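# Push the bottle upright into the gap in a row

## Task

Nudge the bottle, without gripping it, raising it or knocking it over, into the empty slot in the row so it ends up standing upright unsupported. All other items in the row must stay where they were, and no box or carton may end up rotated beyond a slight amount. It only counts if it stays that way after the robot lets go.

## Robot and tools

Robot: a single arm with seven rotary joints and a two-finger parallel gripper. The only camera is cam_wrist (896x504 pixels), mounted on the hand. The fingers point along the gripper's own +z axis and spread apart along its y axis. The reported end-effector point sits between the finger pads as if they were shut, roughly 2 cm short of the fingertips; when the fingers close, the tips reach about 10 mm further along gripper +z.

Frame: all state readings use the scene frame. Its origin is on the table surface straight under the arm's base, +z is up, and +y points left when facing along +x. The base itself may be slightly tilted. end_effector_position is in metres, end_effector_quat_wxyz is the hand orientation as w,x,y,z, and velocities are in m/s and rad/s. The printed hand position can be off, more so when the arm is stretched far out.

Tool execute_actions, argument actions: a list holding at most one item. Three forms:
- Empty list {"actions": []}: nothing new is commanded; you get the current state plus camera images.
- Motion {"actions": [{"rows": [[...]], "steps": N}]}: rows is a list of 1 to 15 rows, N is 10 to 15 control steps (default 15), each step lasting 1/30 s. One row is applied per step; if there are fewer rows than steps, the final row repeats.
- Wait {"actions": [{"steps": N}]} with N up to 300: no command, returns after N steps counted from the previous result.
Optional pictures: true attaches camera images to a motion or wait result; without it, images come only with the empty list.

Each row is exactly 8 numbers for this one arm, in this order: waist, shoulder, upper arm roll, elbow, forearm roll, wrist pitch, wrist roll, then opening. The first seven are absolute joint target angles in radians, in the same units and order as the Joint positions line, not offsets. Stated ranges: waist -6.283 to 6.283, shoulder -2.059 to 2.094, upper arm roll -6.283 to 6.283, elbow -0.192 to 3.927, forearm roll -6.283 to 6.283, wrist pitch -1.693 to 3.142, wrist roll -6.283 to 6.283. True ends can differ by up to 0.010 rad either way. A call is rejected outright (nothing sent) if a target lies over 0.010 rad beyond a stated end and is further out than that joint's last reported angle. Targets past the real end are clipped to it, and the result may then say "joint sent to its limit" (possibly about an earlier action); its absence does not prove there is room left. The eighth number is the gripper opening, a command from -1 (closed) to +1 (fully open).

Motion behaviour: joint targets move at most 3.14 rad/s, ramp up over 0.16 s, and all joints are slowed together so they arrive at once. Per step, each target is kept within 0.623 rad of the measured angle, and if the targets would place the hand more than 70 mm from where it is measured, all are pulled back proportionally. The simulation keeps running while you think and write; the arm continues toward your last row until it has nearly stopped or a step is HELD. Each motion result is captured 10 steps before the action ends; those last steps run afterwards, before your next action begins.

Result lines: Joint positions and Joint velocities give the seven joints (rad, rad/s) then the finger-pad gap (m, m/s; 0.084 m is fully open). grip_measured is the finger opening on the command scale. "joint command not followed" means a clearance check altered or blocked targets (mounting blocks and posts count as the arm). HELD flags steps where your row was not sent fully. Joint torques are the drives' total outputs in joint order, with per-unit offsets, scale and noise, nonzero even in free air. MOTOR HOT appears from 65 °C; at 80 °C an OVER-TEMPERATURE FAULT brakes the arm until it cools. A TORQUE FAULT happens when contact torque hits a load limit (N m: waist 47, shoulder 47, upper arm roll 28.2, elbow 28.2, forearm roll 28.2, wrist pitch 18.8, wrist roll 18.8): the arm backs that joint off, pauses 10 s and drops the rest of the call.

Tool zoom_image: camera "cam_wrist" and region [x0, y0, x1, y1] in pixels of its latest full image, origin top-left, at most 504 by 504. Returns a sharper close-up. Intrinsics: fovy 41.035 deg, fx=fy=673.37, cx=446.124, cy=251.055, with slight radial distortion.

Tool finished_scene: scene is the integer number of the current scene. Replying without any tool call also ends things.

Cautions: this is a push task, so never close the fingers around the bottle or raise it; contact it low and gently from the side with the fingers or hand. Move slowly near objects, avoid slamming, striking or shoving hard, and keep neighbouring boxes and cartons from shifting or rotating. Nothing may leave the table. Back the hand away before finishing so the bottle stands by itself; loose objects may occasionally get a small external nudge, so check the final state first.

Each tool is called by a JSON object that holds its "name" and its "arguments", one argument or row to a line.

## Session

{"name": "execute_actions", "arguments": {
  "actions": []
}}

Scene clock: 0.00 s of 4500.00 s.
end_effector_position=(+0.4179, +0.3283, +0.3455) grip_measured=+1.00 end_effector_quat_wxyz=(-0.005, +0.731, -0.495, +0.470) end_effector_velocity=(-0.000, -0.000, -0.000) end_effector_angular_velocity=(-0.000, +0.001, +0.000)
Joint positions: [-0.252 -0.919  0.42   0.499  0.397  0.535  1.535  0.084]
Joint velocities: [ 0.     0.     0.001 -0.001  0.    -0.001 -0.    -0.   ]
Joint torques (N m, as the arm reports them, + toward a larger angle): no reading

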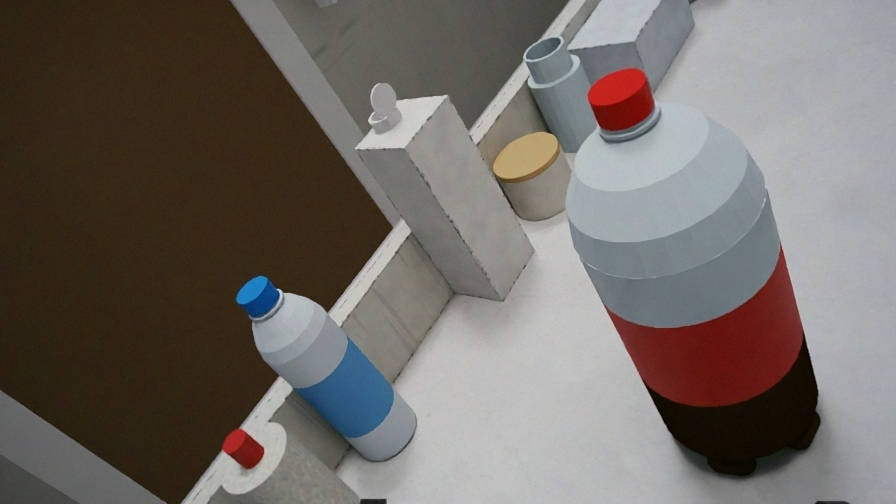

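{"name": "execute_actions", "arguments": {
  "actions": [
    {"rows":[[-1.3,0.7,1.35,0.35,0,0.0,1.4,-1]]}
  ]
}}

{"name": "execute_actions", "arguments": {
  "actions": [
    {"steps":45}
  ]
}}

{"name": "execute_actions", "arguments": {
  "actions": [
    {"rows":[[-1.145,0.93,1.1,0.38,0,-0.62,1.4,-1]]}
  ]
}}

{"name": "execute_actions", "arguments": {
  "actions": [
    {"rows":[[-0.805,1.115,0.916,0.42,0,-1.21,1.4,-1]]}
  ]
}}

{"name": "execute_actions", "arguments": {
  "actions": [
    {"steps":20}
  ],
  "pictures": true
}}

Scene clock: 1.63 s of 4500.00 s.
end_effector_position=(+0.4333, +0.2992, +0.3328) grip_measured=+0.26 end_effector_quat_wxyz=(+0.042, +0.729, -0.476, +0.490) end_effector_velocity=(+0.144, -0.488, -0.244) end_effector_angular_velocity=(-1.244, +0.476, -0.473)
Joint positions: [-0.328 -0.846  0.497  0.487  0.348  0.467  1.518  0.055]
Joint velocities: [-0.975  1.024  0.996 -0.297 -0.596 -0.757 -0.198 -0.207]
Joint torques (N m, as the arm reports them, + toward a larger angle): [ -0.89  -0.05 -13.3    1.67   0.96  -1.29  -0.56]
Steps of this call (steps 1 to 44: nothing new was sent; steps 45 to 49: the first 5 steps of this action). Readings (joint positions):
45: [-0.253 -0.919 0.420 0.499 0.396 0.535 1.535]
46: [-0.256 -0.916 0.423 0.499 0.394 0.531 1.534]
48: [-0.296 -0.879 0.463 0.495 0.368 0.493 1.525]
49: the state above

Scene clock: 3.13 s of 4500.00 s.
end_effector_position=(+0.3395, +0.1620, +0.0457) grip_measured=-1.00 end_effector_quat_wxyz=(+0.027, +0.772, -0.633, +0.051) end_effector_velocity=(-0.001, +0.001, -0.001) end_effector_angular_velocity=(+0.008, +0.002, -0.006)
Joint positions: [-1.3    0.699  1.35   0.35   0.     0.     1.4    0.   ]
Joint velocities: [-0.003  0.009 -0.    -0.002 -0.001  0.001  0.001  0.   ]
Joint torques (N m, as the arm reports them, + toward a larger angle): [-12.84  -3.05  -0.43   3.58   0.08  -1.8   -0.29]
Kept back: nothing.
Steps of this call (steps 1 to 10: the last 10 steps of your previous action; steps 11 to 45: the robot went on to your last target). Readings (joint positions):
1: [-0.360 -0.813 0.529 0.476 0.329 0.443 1.512]
2: [-0.390 -0.782 0.558 0.467 0.312 0.421 1.506]
4: [-0.449 -0.723 0.617 0.456 0.281 0.379 1.496]
8: [-0.572 -0.599 0.740 0.435 0.226 0.305 1.477]
45: the state above

Scene clock: 3.30 s of 4500.00 s.
end_effector_position=(+0.3574, +0.1608, +0.0480) grip_measured=-1.00 end_effector_quat_wxyz=(-0.006, +0.763, -0.642, +0.073) end_effector_velocity=(+0.315, -0.044, +0.052) end_effector_angular_velocity=(+0.380, -1.374, -0.392)
Joint positions: [-1.276  0.733  1.313  0.354 -0.    -0.095  1.4    0.   ]
Joint velocities: [ 0.421  0.622 -0.671  0.084 -0.002 -1.681 -0.001  0.   ]
Joint torques (N m, as the arm reports them, + toward a larger angle): [-11.24   2.09  -3.64   4.84   0.58  -3.89  -0.55]
Steps of this call (steps 1 to 5: the first 5 steps of this action). Readings (joint positions):
1: [-1.300 0.699 1.350 0.350 0.000 -0.000 1.400]
2: [-1.299 0.700 1.349 0.350 0.000 -0.004 1.400]
4: [-1.288 0.716 1.332 0.351 -0.000 -0.048 1.400]
5: the state above

Scene clock: 3.80 s of 4500.00 s.
end_effector_position=(+0.4361, +0.1177, +0.0722) grip_measured=-1.00 end_effector_quat_wxyz=(-0.164, +0.676, -0.681, +0.227) end_effector_velocity=(+0.081, -0.001, -0.028) end_effector_angular_velocity=(-0.073, -0.893, -0.036)
Joint positions: [-1.093  0.957  1.072  0.387 -0.    -0.714  1.4    0.   ]
Joint velocities: [ 0.966  0.531 -0.538  0.129  0.001 -1.71  -0.001  0.   ]
Joint torques (N m, as the arm reports them, + toward a larger angle): [-5.29 -3.49  0.18  0.76 -0.32 -3.71 -0.32]
Steps of this call (steps 1 to 10: the last 10 steps of your previous action; steps 11 to 15: the first 5 steps of this action). Readings (joint positions):
11: [-1.148 0.926 1.104 0.379 0.000 -0.609 1.400]
12: [-1.145 0.928 1.102 0.379 -0.000 -0.617 1.400]
14: [-1.120 0.942 1.087 0.384 -0.000 -0.665 1.400]
15: the state above

Scene clock: 4.47 s of 4500.00 s.
end_effector_position=(+0.4358, +0.1138, +0.0627) grip_measured=-1.00 end_effector_quat_wxyz=(-0.224, +0.648, -0.654, +0.320) end_effector_velocity=(-0.001, +0.001, -0.001) end_effector_angular_velocity=(+0.000, +0.002, +0.001)
Joint positions: [-0.806  1.114  0.916  0.42  -0.    -1.21   1.4    0.   ]
Joint velocities: [ 0.004  0.002 -0.001 -0.001  0.    -0.003 -0.001  0.   ]
Joint torques (N m, as the arm reports them, + toward a larger angle): [-15.   -10.9    0.89  -1.02   0.06  -3.06  -0.36]
Kept back: nothing.
Steps of this call (steps 1 to 10: the last 10 steps of your previous action; steps 11 to 20: the robot went on to your last target). Readings (joint positions):
1: [-1.055 0.977 1.051 0.392 -0.000 -0.780 1.400]
2: [-1.009 1.003 1.026 0.398 -0.000 -0.860 1.400]
4: [-0.914 1.055 0.976 0.407 -0.000 -1.017 1.400]
8: [-0.821 1.107 0.926 0.416 -0.000 -1.176 1.400]
20: the state above

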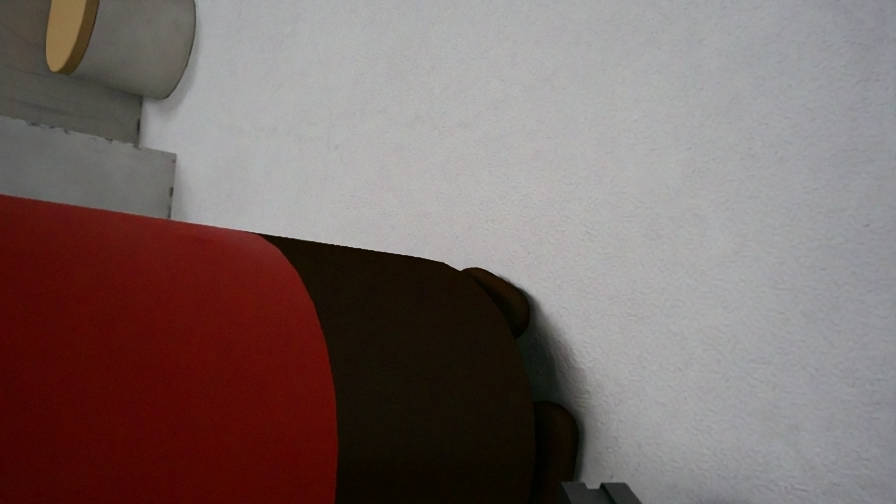

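{"name": "execute_actions", "arguments": {
  "actions": [
    {"rows":[[-0.818,1.13,0.906,0.43,0,-1.2,1.4,-1],[-0.818,1.13,0.906,0.443,0,-1.186,1.4,-1],[-0.818,1.128,0.907,0.457,0,-1.171,1.4,-1],[-0.817,1.126,0.909,0.471,0,-1.156,1.4,-1],[-0.817,1.124,0.91,0.485,0,-1.141,1.4,-1],[-0.817,1.122,0.911,0.499,0,-1.126,1.4,-1],[-0.816,1.12,0.913,0.513,0,-1.111,1.4,-1],[-0.816,1.118,0.914,0.527,0,-1.096,1.4,-1],[-0.815,1.116,0.915,0.541,0,-1.081,1.4,-1],[-0.815,1.114,0.917,0.555,0,-1.066,1.4,-1],[-0.815,1.112,0.918,0.569,0,-1.051,1.4,-1],[-0.814,1.11,0.919,0.583,0,-1.036,1.4,-1],[-0.814,1.108,0.921,0.597,0,-1.021,1.4,-1],[-0.813,1.106,0.922,0.61,0,-1.006,1.4,-1],[-0.813,1.105,0.923,0.623,0,-0.991,1.4,-1]]}
  ]
}}

{"name": "execute_actions", "arguments": {
  "actions": [
    {"rows":[[-0.81,1.105,0.923,0.64,0,-0.977,1.4,-1],[-0.807,1.106,0.922,0.657,0,-0.963,1.4,-1],[-0.803,1.106,0.922,0.673,0,-0.949,1.4,-1],[-0.8,1.107,0.921,0.69,0,-0.934,1.4,-1],[-0.797,1.107,0.921,0.707,0,-0.92,1.4,-1],[-0.794,1.108,0.921,0.724,0,-0.906,1.4,-1],[-0.791,1.109,0.92,0.741,0,-0.892,1.4,-1],[-0.787,1.109,0.92,0.757,0,-0.878,1.4,-1],[-0.784,1.11,0.919,0.774,0,-0.864,1.4,-1],[-0.781,1.11,0.919,0.791,0,-0.85,1.4,-1],[-0.778,1.111,0.919,0.808,0,-0.836,1.4,-1],[-0.775,1.111,0.918,0.825,0,-0.821,1.4,-1],[-0.771,1.112,0.918,0.841,0,-0.807,1.4,-1],[-0.768,1.112,0.917,0.858,0,-0.793,1.4,-1],[-0.765,1.113,0.917,0.875,0,-0.779,1.4,-1]]}
  ]
}}

{"name": "execute_actions", "arguments": {
  "actions": [
    {"steps":18}
  ],
  "pictures": true
}}

Scene clock: 6.50 s of 4500.00 s.
end_effector_position=(+0.4415, +0.1049, +0.0607) grip_measured=-1.00 end_effector_quat_wxyz=(-0.221, +0.642, -0.660, +0.321) end_effector_velocity=(+0.108, -0.052, -0.012) end_effector_angular_velocity=(-0.007, -0.010, -0.070)
Joint positions: [-0.815  1.126  0.908  0.442  0.    -1.185  1.4    0.   ]
Joint velocities: [-0.046  0.025 -0.027  0.321  0.005  0.328  0.001  0.   ]
Joint torques (N m, as the arm reports them, + toward a larger angle): [-13.46 -13.96   2.02   0.71  -0.51  -2.61  -0.27]
Steps of this call (steps 1 to 15: the robot went on to your last target; steps 16 to 56: nothing new was sent; steps 57 to 61: the first 5 steps of this action). Readings (joint positions):
57: [-0.805 1.115 0.916 0.420 -0.000 -1.210 1.400]
58: [-0.807 1.117 0.915 0.421 -0.000 -1.208 1.400]
60: [-0.813 1.124 0.910 0.432 -0.000 -1.195 1.400]
61: the state above

Scene clock: 7.00 s of 4500.00 s.
end_effector_position=(+0.5156, +0.1030, +0.0579) grip_measured=-1.00 end_effector_quat_wxyz=(-0.224, +0.651, -0.652, +0.318) end_effector_velocity=(+0.159, -0.005, -0.007) end_effector_angular_velocity=(-0.008, +0.000, +0.050)
Joint positions: [-0.807  1.106  0.922  0.648 -0.    -0.972  1.4    0.   ]
Joint velocities: [ 0.079  0.002 -0.006  0.481  0.     0.422 -0.001  0.   ]
Joint torques (N m, as the arm reports them, + toward a larger angle): [-16.75 -13.76   0.52   3.35  -0.73  -3.12  -0.49]
Steps of this call (steps 1 to 10: the last 10 steps of your previous action; steps 11 to 15: the first 5 steps of this action). Readings (joint positions):
11: [-0.814 1.109 0.920 0.589 -0.000 -1.029 1.400]
12: [-0.813 1.108 0.921 0.603 -0.000 -1.014 1.400]
14: [-0.810 1.106 0.922 0.632 -0.000 -0.986 1.400]
15: the state above

Scene clock: 7.60 s of 4500.00 s.
end_effector_position=(+0.5878, +0.1029, +0.0590) grip_measured=-1.00 end_effector_quat_wxyz=(-0.227, +0.658, -0.645, +0.316) end_effector_velocity=(+0.001, -0.003, -0.006) end_effector_angular_velocity=(-0.002, +0.018, -0.002)
Joint positions: [-0.765  1.113  0.917  0.872 -0.    -0.781  1.4    0.   ]
Joint velocities: [ 0.007  0.005 -0.007  0.014  0.001  0.024 -0.002  0.   ]
Joint torques (N m, as the arm reports them, + toward a larger angle): [-19.32 -14.78   0.82   5.13   0.34  -3.51  -0.22]
Kept back: nothing.
Steps of this call (steps 1 to 10: the last 10 steps of your previous action; steps 11 to 18: the robot went on to your last target). Readings (joint positions):
1: [-0.805 1.106 0.922 0.664 0.000 -0.958 1.400]
2: [-0.802 1.107 0.921 0.681 0.000 -0.943 1.400]
4: [-0.796 1.108 0.921 0.714 0.000 -0.915 1.400]
8: [-0.783 1.110 0.919 0.781 0.000 -0.858 1.400]
18: the state above

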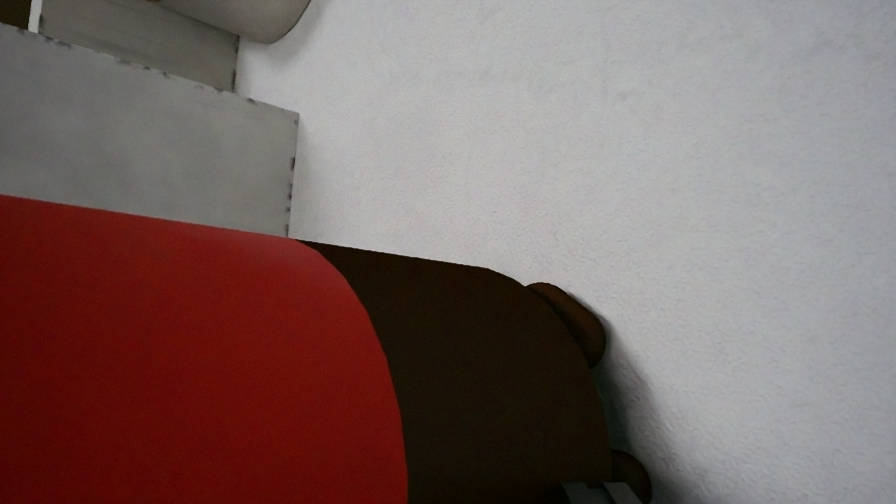

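{"name": "execute_actions", "arguments": {
  "actions": [
    {"rows":[[-0.775,1.111,0.918,0.825,0,-0.821,1.4,-1],[-0.775,1.111,0.918,0.825,0,-0.821,1.4,-1],[-0.775,1.111,0.918,0.825,0,-0.821,1.4,-1],[-0.775,1.111,0.918,0.825,0,-0.821,1.4,-1],[-0.775,1.111,0.918,0.825,0,-0.821,1.4,-1],[-0.792,1.131,0.905,0.825,0,-0.821,1.4,-1],[-0.792,1.131,0.905,0.825,0,-0.821,1.4,-1],[-0.792,1.131,0.905,0.825,0,-0.821,1.4,-1],[-0.792,1.131,0.905,0.825,0,-0.821,1.4,-1],[-0.792,1.131,0.905,0.825,0,-0.821,1.4,-1],[-0.79,1.132,0.905,0.835,0,-0.813,1.4,-1],[-0.788,1.132,0.904,0.845,0,-0.804,1.4,-1],[-0.786,1.133,0.904,0.855,0,-0.796,1.4,-1],[-0.784,1.133,0.903,0.865,0,-0.787,1.4,-1],[-0.782,1.134,0.903,0.875,0,-0.779,1.4,-1]]}
  ]
}}

{"name": "execute_actions", "arguments": {
  "actions": [
    {"rows":[[-0.776,1.136,0.902,0.893,0,-0.767,1.4,-1],[-0.77,1.138,0.901,0.911,0,-0.754,1.4,-1],[-0.764,1.141,0.899,0.929,0,-0.742,1.4,-1],[-0.758,1.143,0.898,0.947,0,-0.73,1.4,-1],[-0.752,1.145,0.897,0.965,0,-0.717,1.4,-1],[-0.746,1.147,0.896,0.983,0,-0.705,1.4,-1],[-0.74,1.149,0.894,1.001,0,-0.693,1.4,-1],[-0.734,1.152,0.893,1.019,0,-0.68,1.4,-1],[-0.728,1.154,0.892,1.037,0,-0.668,1.4,-1],[-0.722,1.156,0.891,1.055,0,-0.656,1.4,-1],[-0.716,1.158,0.89,1.073,0,-0.643,1.4,-1],[-0.71,1.16,0.888,1.091,0,-0.631,1.4,-1],[-0.704,1.163,0.887,1.109,0,-0.619,1.4,-1],[-0.698,1.165,0.886,1.127,0,-0.606,1.4,-1],[-0.692,1.167,0.885,1.145,0,-0.594,1.4,-1]]}
  ]
}}

{"name": "execute_actions", "arguments": {
  "actions": [
    {"steps":18}
  ],
  "pictures": true
}}

Scene clock: 9.47 s of 4500.00 s.
end_effector_position=(+0.5779, +0.1025, +0.0589) grip_measured=-1.00 end_effector_quat_wxyz=(-0.227, +0.657, -0.645, +0.317) end_effector_velocity=(-0.093, -0.005, -0.029) end_effector_angular_velocity=(+0.011, +0.070, -0.036)
Joint positions: [-0.773  1.111  0.918  0.84  -0.    -0.809  1.4    0.   ]
Joint velocities: [-0.033  0.007 -0.007 -0.25   0.003 -0.159  0.002  0.   ]
Joint torques (N m, as the arm reports them, + toward a larger angle): [-19.05 -16.27   1.31   5.92  -0.39  -2.98  -0.09]
Steps of this call (steps 1 to 15: the robot went on to your last target; steps 16 to 51: nothing new was sent; steps 52 to 56: the first 5 steps of this action). Readings (joint positions):
52: [-0.765 1.113 0.917 0.875 -0.000 -0.779 1.400]
53: [-0.766 1.113 0.917 0.872 -0.000 -0.782 1.400]
55: [-0.771 1.111 0.918 0.850 -0.000 -0.803 1.400]
56: the state above

Scene clock: 9.97 s of 4500.00 s.
end_effector_position=(+0.5930, +0.0847, +0.0574) grip_measured=-1.00 end_effector_quat_wxyz=(-0.222, +0.649, -0.655, +0.318) end_effector_velocity=(+0.120, +0.000, -0.025) end_effector_angular_velocity=(+0.007, +0.041, +0.037)
Joint positions: [-0.772  1.138  0.901  0.903  0.    -0.759  1.4    0.   ]
Joint velocities: [ 0.162  0.077 -0.044  0.455  0.     0.334  0.002  0.   ]
Joint torques (N m, as the arm reports them, + toward a larger angle): [-19.24 -17.2    1.72   7.52  -0.34  -3.43  -0.1 ]
Steps of this call (steps 1 to 10: the last 10 steps of your previous action; steps 11 to 15: the first 5 steps of this action). Readings (joint positions):
11: [-0.786 1.132 0.904 0.854 -0.000 -0.797 1.400]
12: [-0.784 1.133 0.904 0.864 -0.000 -0.789 1.400]
14: [-0.776 1.136 0.902 0.889 0.000 -0.770 1.400]
15: the state above

Scene clock: 10.57 s of 4500.00 s.
end_effector_position=(+0.6601, +0.0906, +0.0578) grip_measured=-1.00 end_effector_quat_wxyz=(-0.226, +0.658, -0.645, +0.316) end_effector_velocity=(+0.001, -0.002, -0.006) end_effector_angular_velocity=(+0.001, +0.016, -0.003)
Joint positions: [-0.693  1.167  0.885  1.142 -0.    -0.596  1.4    0.   ]
Joint velocities: [ 0.009  0.007 -0.006  0.016  0.     0.021  0.     0.   ]
Joint torques (N m, as the arm reports them, + toward a larger angle): [-21.91 -18.45   0.85   7.19  -0.37  -3.3   -0.11]
Kept back: nothing.
Steps of this call (steps 1 to 10: the last 10 steps of your previous action; steps 11 to 18: the robot went on to your last target). Readings (joint positions):
1: [-0.766 1.140 0.900 0.920 0.000 -0.748 1.400]
2: [-0.761 1.142 0.899 0.937 0.000 -0.736 1.400]
4: [-0.749 1.146 0.896 0.972 -0.000 -0.712 1.400]
8: [-0.726 1.155 0.892 1.044 -0.000 -0.663 1.400]
18: the state above

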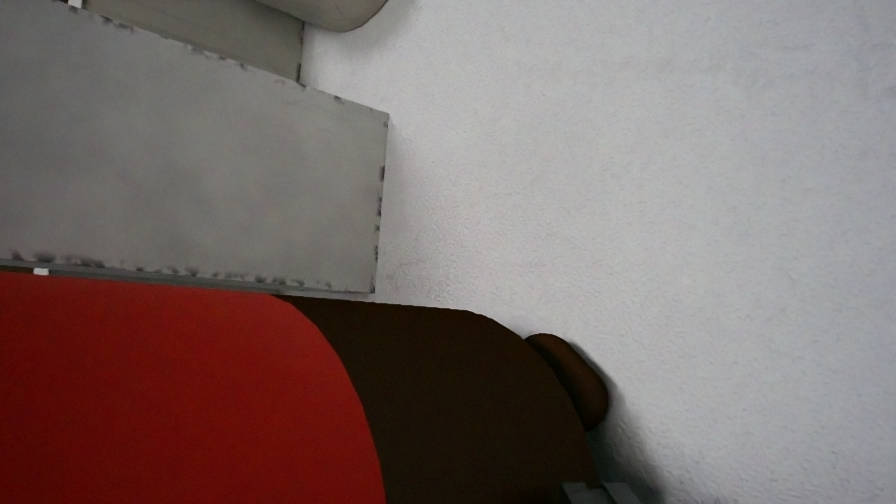

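{"name": "execute_actions", "arguments": {
  "actions": [
    {"rows":[[-0.686,1.17,0.884,1.162,0,-0.583,1.4,-1],[-0.679,1.173,0.882,1.179,0,-0.572,1.4,-1],[-0.673,1.176,0.881,1.196,0,-0.561,1.4,-1],[-0.667,1.18,0.88,1.213,0,-0.551,1.4,-1],[-0.66,1.183,0.879,1.23,0,-0.541,1.4,-1],[-0.654,1.186,0.877,1.247,0,-0.531,1.4,-1],[-0.648,1.189,0.876,1.264,0,-0.521,1.4,-1],[-0.641,1.193,0.875,1.281,0,-0.51,1.4,-1],[-0.635,1.196,0.874,1.298,0,-0.5,1.4,-1],[-0.629,1.199,0.872,1.315,0,-0.49,1.4,-1],[-0.622,1.202,0.871,1.332,0,-0.48,1.4,-1],[-0.616,1.205,0.87,1.349,0,-0.47,1.4,-1],[-0.61,1.209,0.869,1.366,0,-0.459,1.4,-1],[-0.603,1.212,0.867,1.383,0,-0.449,1.4,-1],[-0.597,1.215,0.866,1.4,0,-0.439,1.4,-1]]}
  ]
}}

{"name": "execute_actions", "arguments": {
  "actions": [
    {"steps":18}
  ],
  "pictures": true
}}

Scene clock: 11.67 s of 4500.00 s.
end_effector_position=(+0.6685, +0.0913, +0.0572) grip_measured=-1.00 end_effector_quat_wxyz=(-0.227, +0.659, -0.644, +0.315) end_effector_velocity=(+0.108, +0.016, +0.002) end_effector_angular_velocity=(+0.009, -0.015, +0.043)
Joint positions: [-0.68   1.173  0.882  1.176  0.    -0.573  1.4    0.   ]
Joint velocities: [ 0.148  0.074 -0.024  0.415 -0.     0.248  0.     0.   ]
Joint torques (N m, as the arm reports them, + toward a larger angle): [-21.89 -18.21   0.77   9.11  -0.45  -2.93  -0.27]
Steps of this call (steps 1 to 15: the robot went on to your last target; steps 16 to 28: nothing new was sent; steps 29 to 33: the first 5 steps of this action). Readings (joint positions):
29: [-0.692 1.167 0.885 1.145 0.000 -0.594 1.400]
30: [-0.691 1.167 0.885 1.147 0.000 -0.592 1.400]
32: [-0.685 1.171 0.883 1.163 0.000 -0.581 1.400]
33: the state above

Scene clock: 12.27 s of 4500.00 s.
end_effector_position=(+0.7218, +0.1002, +0.0577) grip_measured=-1.00 end_effector_quat_wxyz=(-0.232, +0.665, -0.637, +0.313) end_effector_velocity=(+0.004, -0.003, -0.000) end_effector_angular_velocity=(-0.003, +0.003, -0.003)
Joint positions: [-0.598  1.215  0.866  1.397 -0.    -0.44   1.4    0.   ]
Joint velocities: [ 0.007  0.006 -0.007  0.022  0.001  0.016  0.     0.   ]
Joint torques (N m, as the arm reports them, + toward a larger angle): [-24.71 -19.96   0.82   9.18   0.05  -3.24  -0.41]
Kept back: nothing.
Steps of this call (steps 1 to 10: the last 10 steps of your previous action; steps 11 to 18: the robot went on to your last target). Readings (joint positions):
1: [-0.675 1.176 0.881 1.191 0.000 -0.565 1.400]
2: [-0.669 1.178 0.880 1.207 0.000 -0.556 1.400]
4: [-0.657 1.184 0.878 1.239 -0.000 -0.536 1.400]
8: [-0.632 1.197 0.873 1.306 -0.000 -0.496 1.400]
18: the state above

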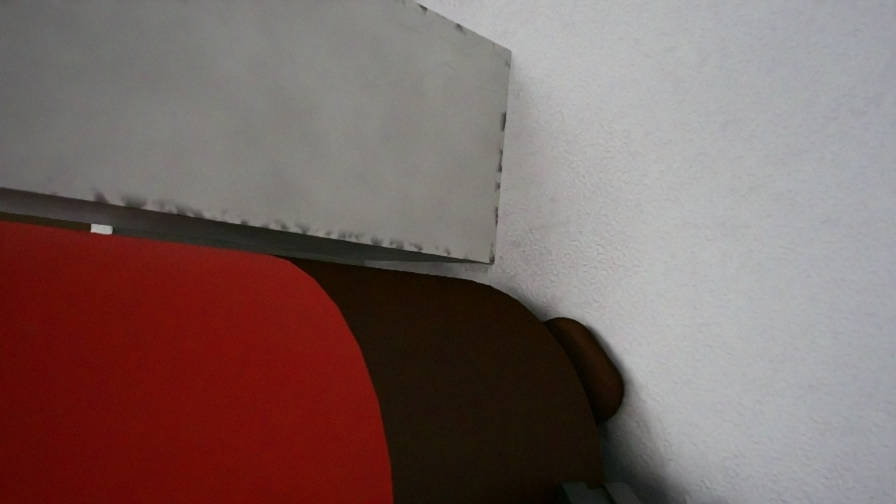

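{"name": "execute_actions", "arguments": {
  "actions": [
    {"rows":[[-0.594,1.217,0.865,1.409,0,-0.434,1.4,-1],[-0.591,1.219,0.864,1.418,0,-0.428,1.4,-1],[-0.587,1.221,0.864,1.427,0,-0.423,1.4,-1],[-0.584,1.223,0.863,1.436,0,-0.418,1.4,-1],[-0.581,1.225,0.862,1.445,0,-0.412,1.4,-1]],"steps":10}
  ]
}}

{"name": "execute_actions", "arguments": {
  "actions": [
    {"steps":14}
  ]
}}

{"name": "execute_actions", "arguments": {
  "actions": [
    {"rows":[[-0.66,1.17,0.879,1.23,0,-0.541,1.4,-1]]}
  ]
}}

{"name": "execute_actions", "arguments": {
  "actions": [
    {"steps":14}
  ],
  "pictures": true
}}

Scene clock: 12.83 s of 4500.00 s.
end_effector_position=(+0.7224, +0.1001, +0.0578) grip_measured=-1.00 end_effector_quat_wxyz=(-0.232, +0.665, -0.637, +0.313) end_effector_velocity=(+0.001, +0.002, +0.000) end_effector_angular_velocity=(+0.002, -0.000, +0.003)
Joint positions: [-0.597  1.215  0.866  1.4    0.    -0.439  1.4    0.   ]
Joint velocities: [ 0.001 -0.001  0.003  0.001 -0.001  0.001 -0.001  0.   ]
Joint torques (N m, as the arm reports them, + toward a larger angle): [-23.55 -20.66   0.89   8.99  -0.46  -3.28  -0.25]
Kept back: the last 10 steps of this action.
Steps of this call (steps 1 to 15: the robot went on to your last target; steps 16 to 17: nothing new was sent). Readings (joint positions):
1: [-0.598 1.215 0.866 1.398 -0.000 -0.440 1.400]
2: [-0.597 1.215 0.866 1.399 -0.000 -0.440 1.400]
4: [-0.597 1.215 0.866 1.399 0.000 -0.439 1.400]
8: [-0.597 1.215 0.866 1.400 0.000 -0.439 1.400]
17: the state above

Scene clock: 13.30 s of 4500.00 s.
end_effector_position=(+0.7322, +0.1009, +0.0582) grip_measured=-1.00 end_effector_quat_wxyz=(-0.232, +0.666, -0.636, +0.313) end_effector_velocity=(+0.002, -0.001, +0.001) end_effector_angular_velocity=(-0.001, -0.001, -0.001)
Joint positions: [-0.581  1.225  0.862  1.444 -0.    -0.412  1.4    0.   ]
Joint velocities: [ 0.002  0.001 -0.002  0.007 -0.     0.004  0.001  0.   ]
Joint torques (N m, as the arm reports them, + toward a larger angle): [-24.4  -21.36   0.96  10.03  -0.32  -3.4   -0.23]
Kept back: nothing.
Steps of this call (steps 1 to 10: the last 10 steps of your previous action; steps 11 to 14: the robot went on to your last target). Readings (joint positions):
1: [-0.597 1.215 0.866 1.400 0.000 -0.439 1.400]
2: [-0.596 1.215 0.866 1.401 0.000 -0.438 1.400]
4: [-0.593 1.218 0.865 1.411 0.000 -0.432 1.400]
8: [-0.584 1.223 0.863 1.437 -0.000 -0.417 1.400]
14: the state above

Scene clock: 13.47 s of 4500.00 s.
end_effector_position=(+0.7165, +0.1002, +0.0613) grip_measured=-1.00 end_effector_quat_wxyz=(-0.233, +0.664, -0.636, +0.316) end_effector_velocity=(-0.279, -0.023, +0.025) end_effector_angular_velocity=(-0.051, -0.018, -0.062)
Joint positions: [-0.611  1.203  0.87   1.366 -0.    -0.463  1.4    0.   ]
Joint velocities: [-0.48  -0.342  0.099 -1.29   0.    -0.752 -0.     0.   ]
Joint torques (N m, as the arm reports them, + toward a larger angle): [-22.27 -17.8   -0.46   6.27  -0.19  -2.75  -0.17]
Steps of this call (steps 1 to 5: the first 5 steps of this action). Readings (joint positions):
1: [-0.581 1.225 0.862 1.444 -0.000 -0.412 1.400]
2: [-0.582 1.224 0.862 1.442 -0.000 -0.414 1.400]
4: [-0.596 1.214 0.866 1.405 -0.000 -0.439 1.400]
5: the state above

Scene clock: 13.93 s of 4500.00 s.
end_effector_position=(+0.6853, +0.0973, +0.0624) grip_measured=-1.00 end_effector_quat_wxyz=(-0.230, +0.663, -0.638, +0.318) end_effector_velocity=(-0.003, -0.002, -0.001) end_effector_angular_velocity=(-0.003, +0.004, -0.001)
Joint positions: [-0.66   1.17   0.879  1.231 -0.    -0.541  1.4    0.   ]
Joint velocities: [-0.001 -0.001 -0.003 -0.008  0.001 -0.003 -0.002  0.   ]
Joint torques (N m, as the arm reports them, + toward a larger angle): [-22.83 -18.41   0.36   7.34  -0.15  -3.07  -0.03]
Kept back: nothing.
Steps of this call (steps 1 to 10: the last 10 steps of your previous action; steps 11 to 14: the robot went on to your last target). Readings (joint positions):
1: [-0.627 1.192 0.872 1.323 -0.000 -0.487 1.400]
2: [-0.639 1.184 0.874 1.287 -0.000 -0.507 1.400]
4: [-0.652 1.176 0.876 1.249 0.000 -0.527 1.400]
8: [-0.659 1.171 0.879 1.234 -0.000 -0.539 1.400]
14: the state above

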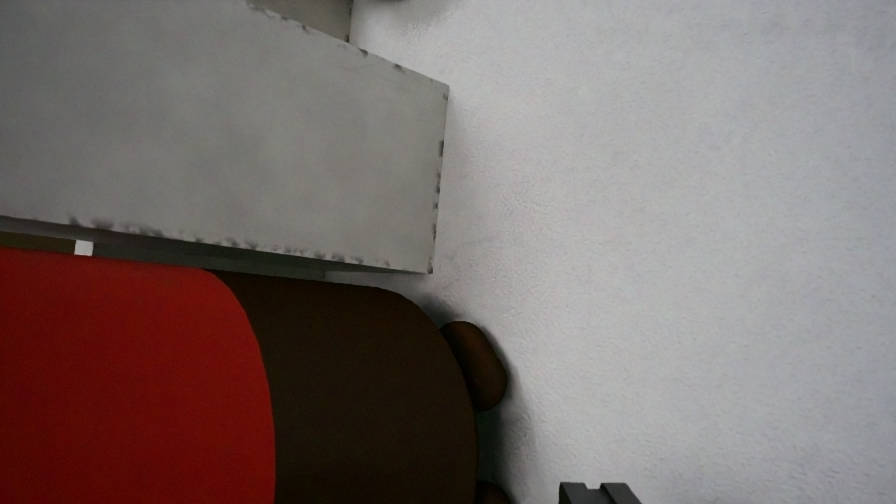

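{"name": "finished_scene", "arguments": {
  "scene": 2
}}

The scene is finished: the task was done.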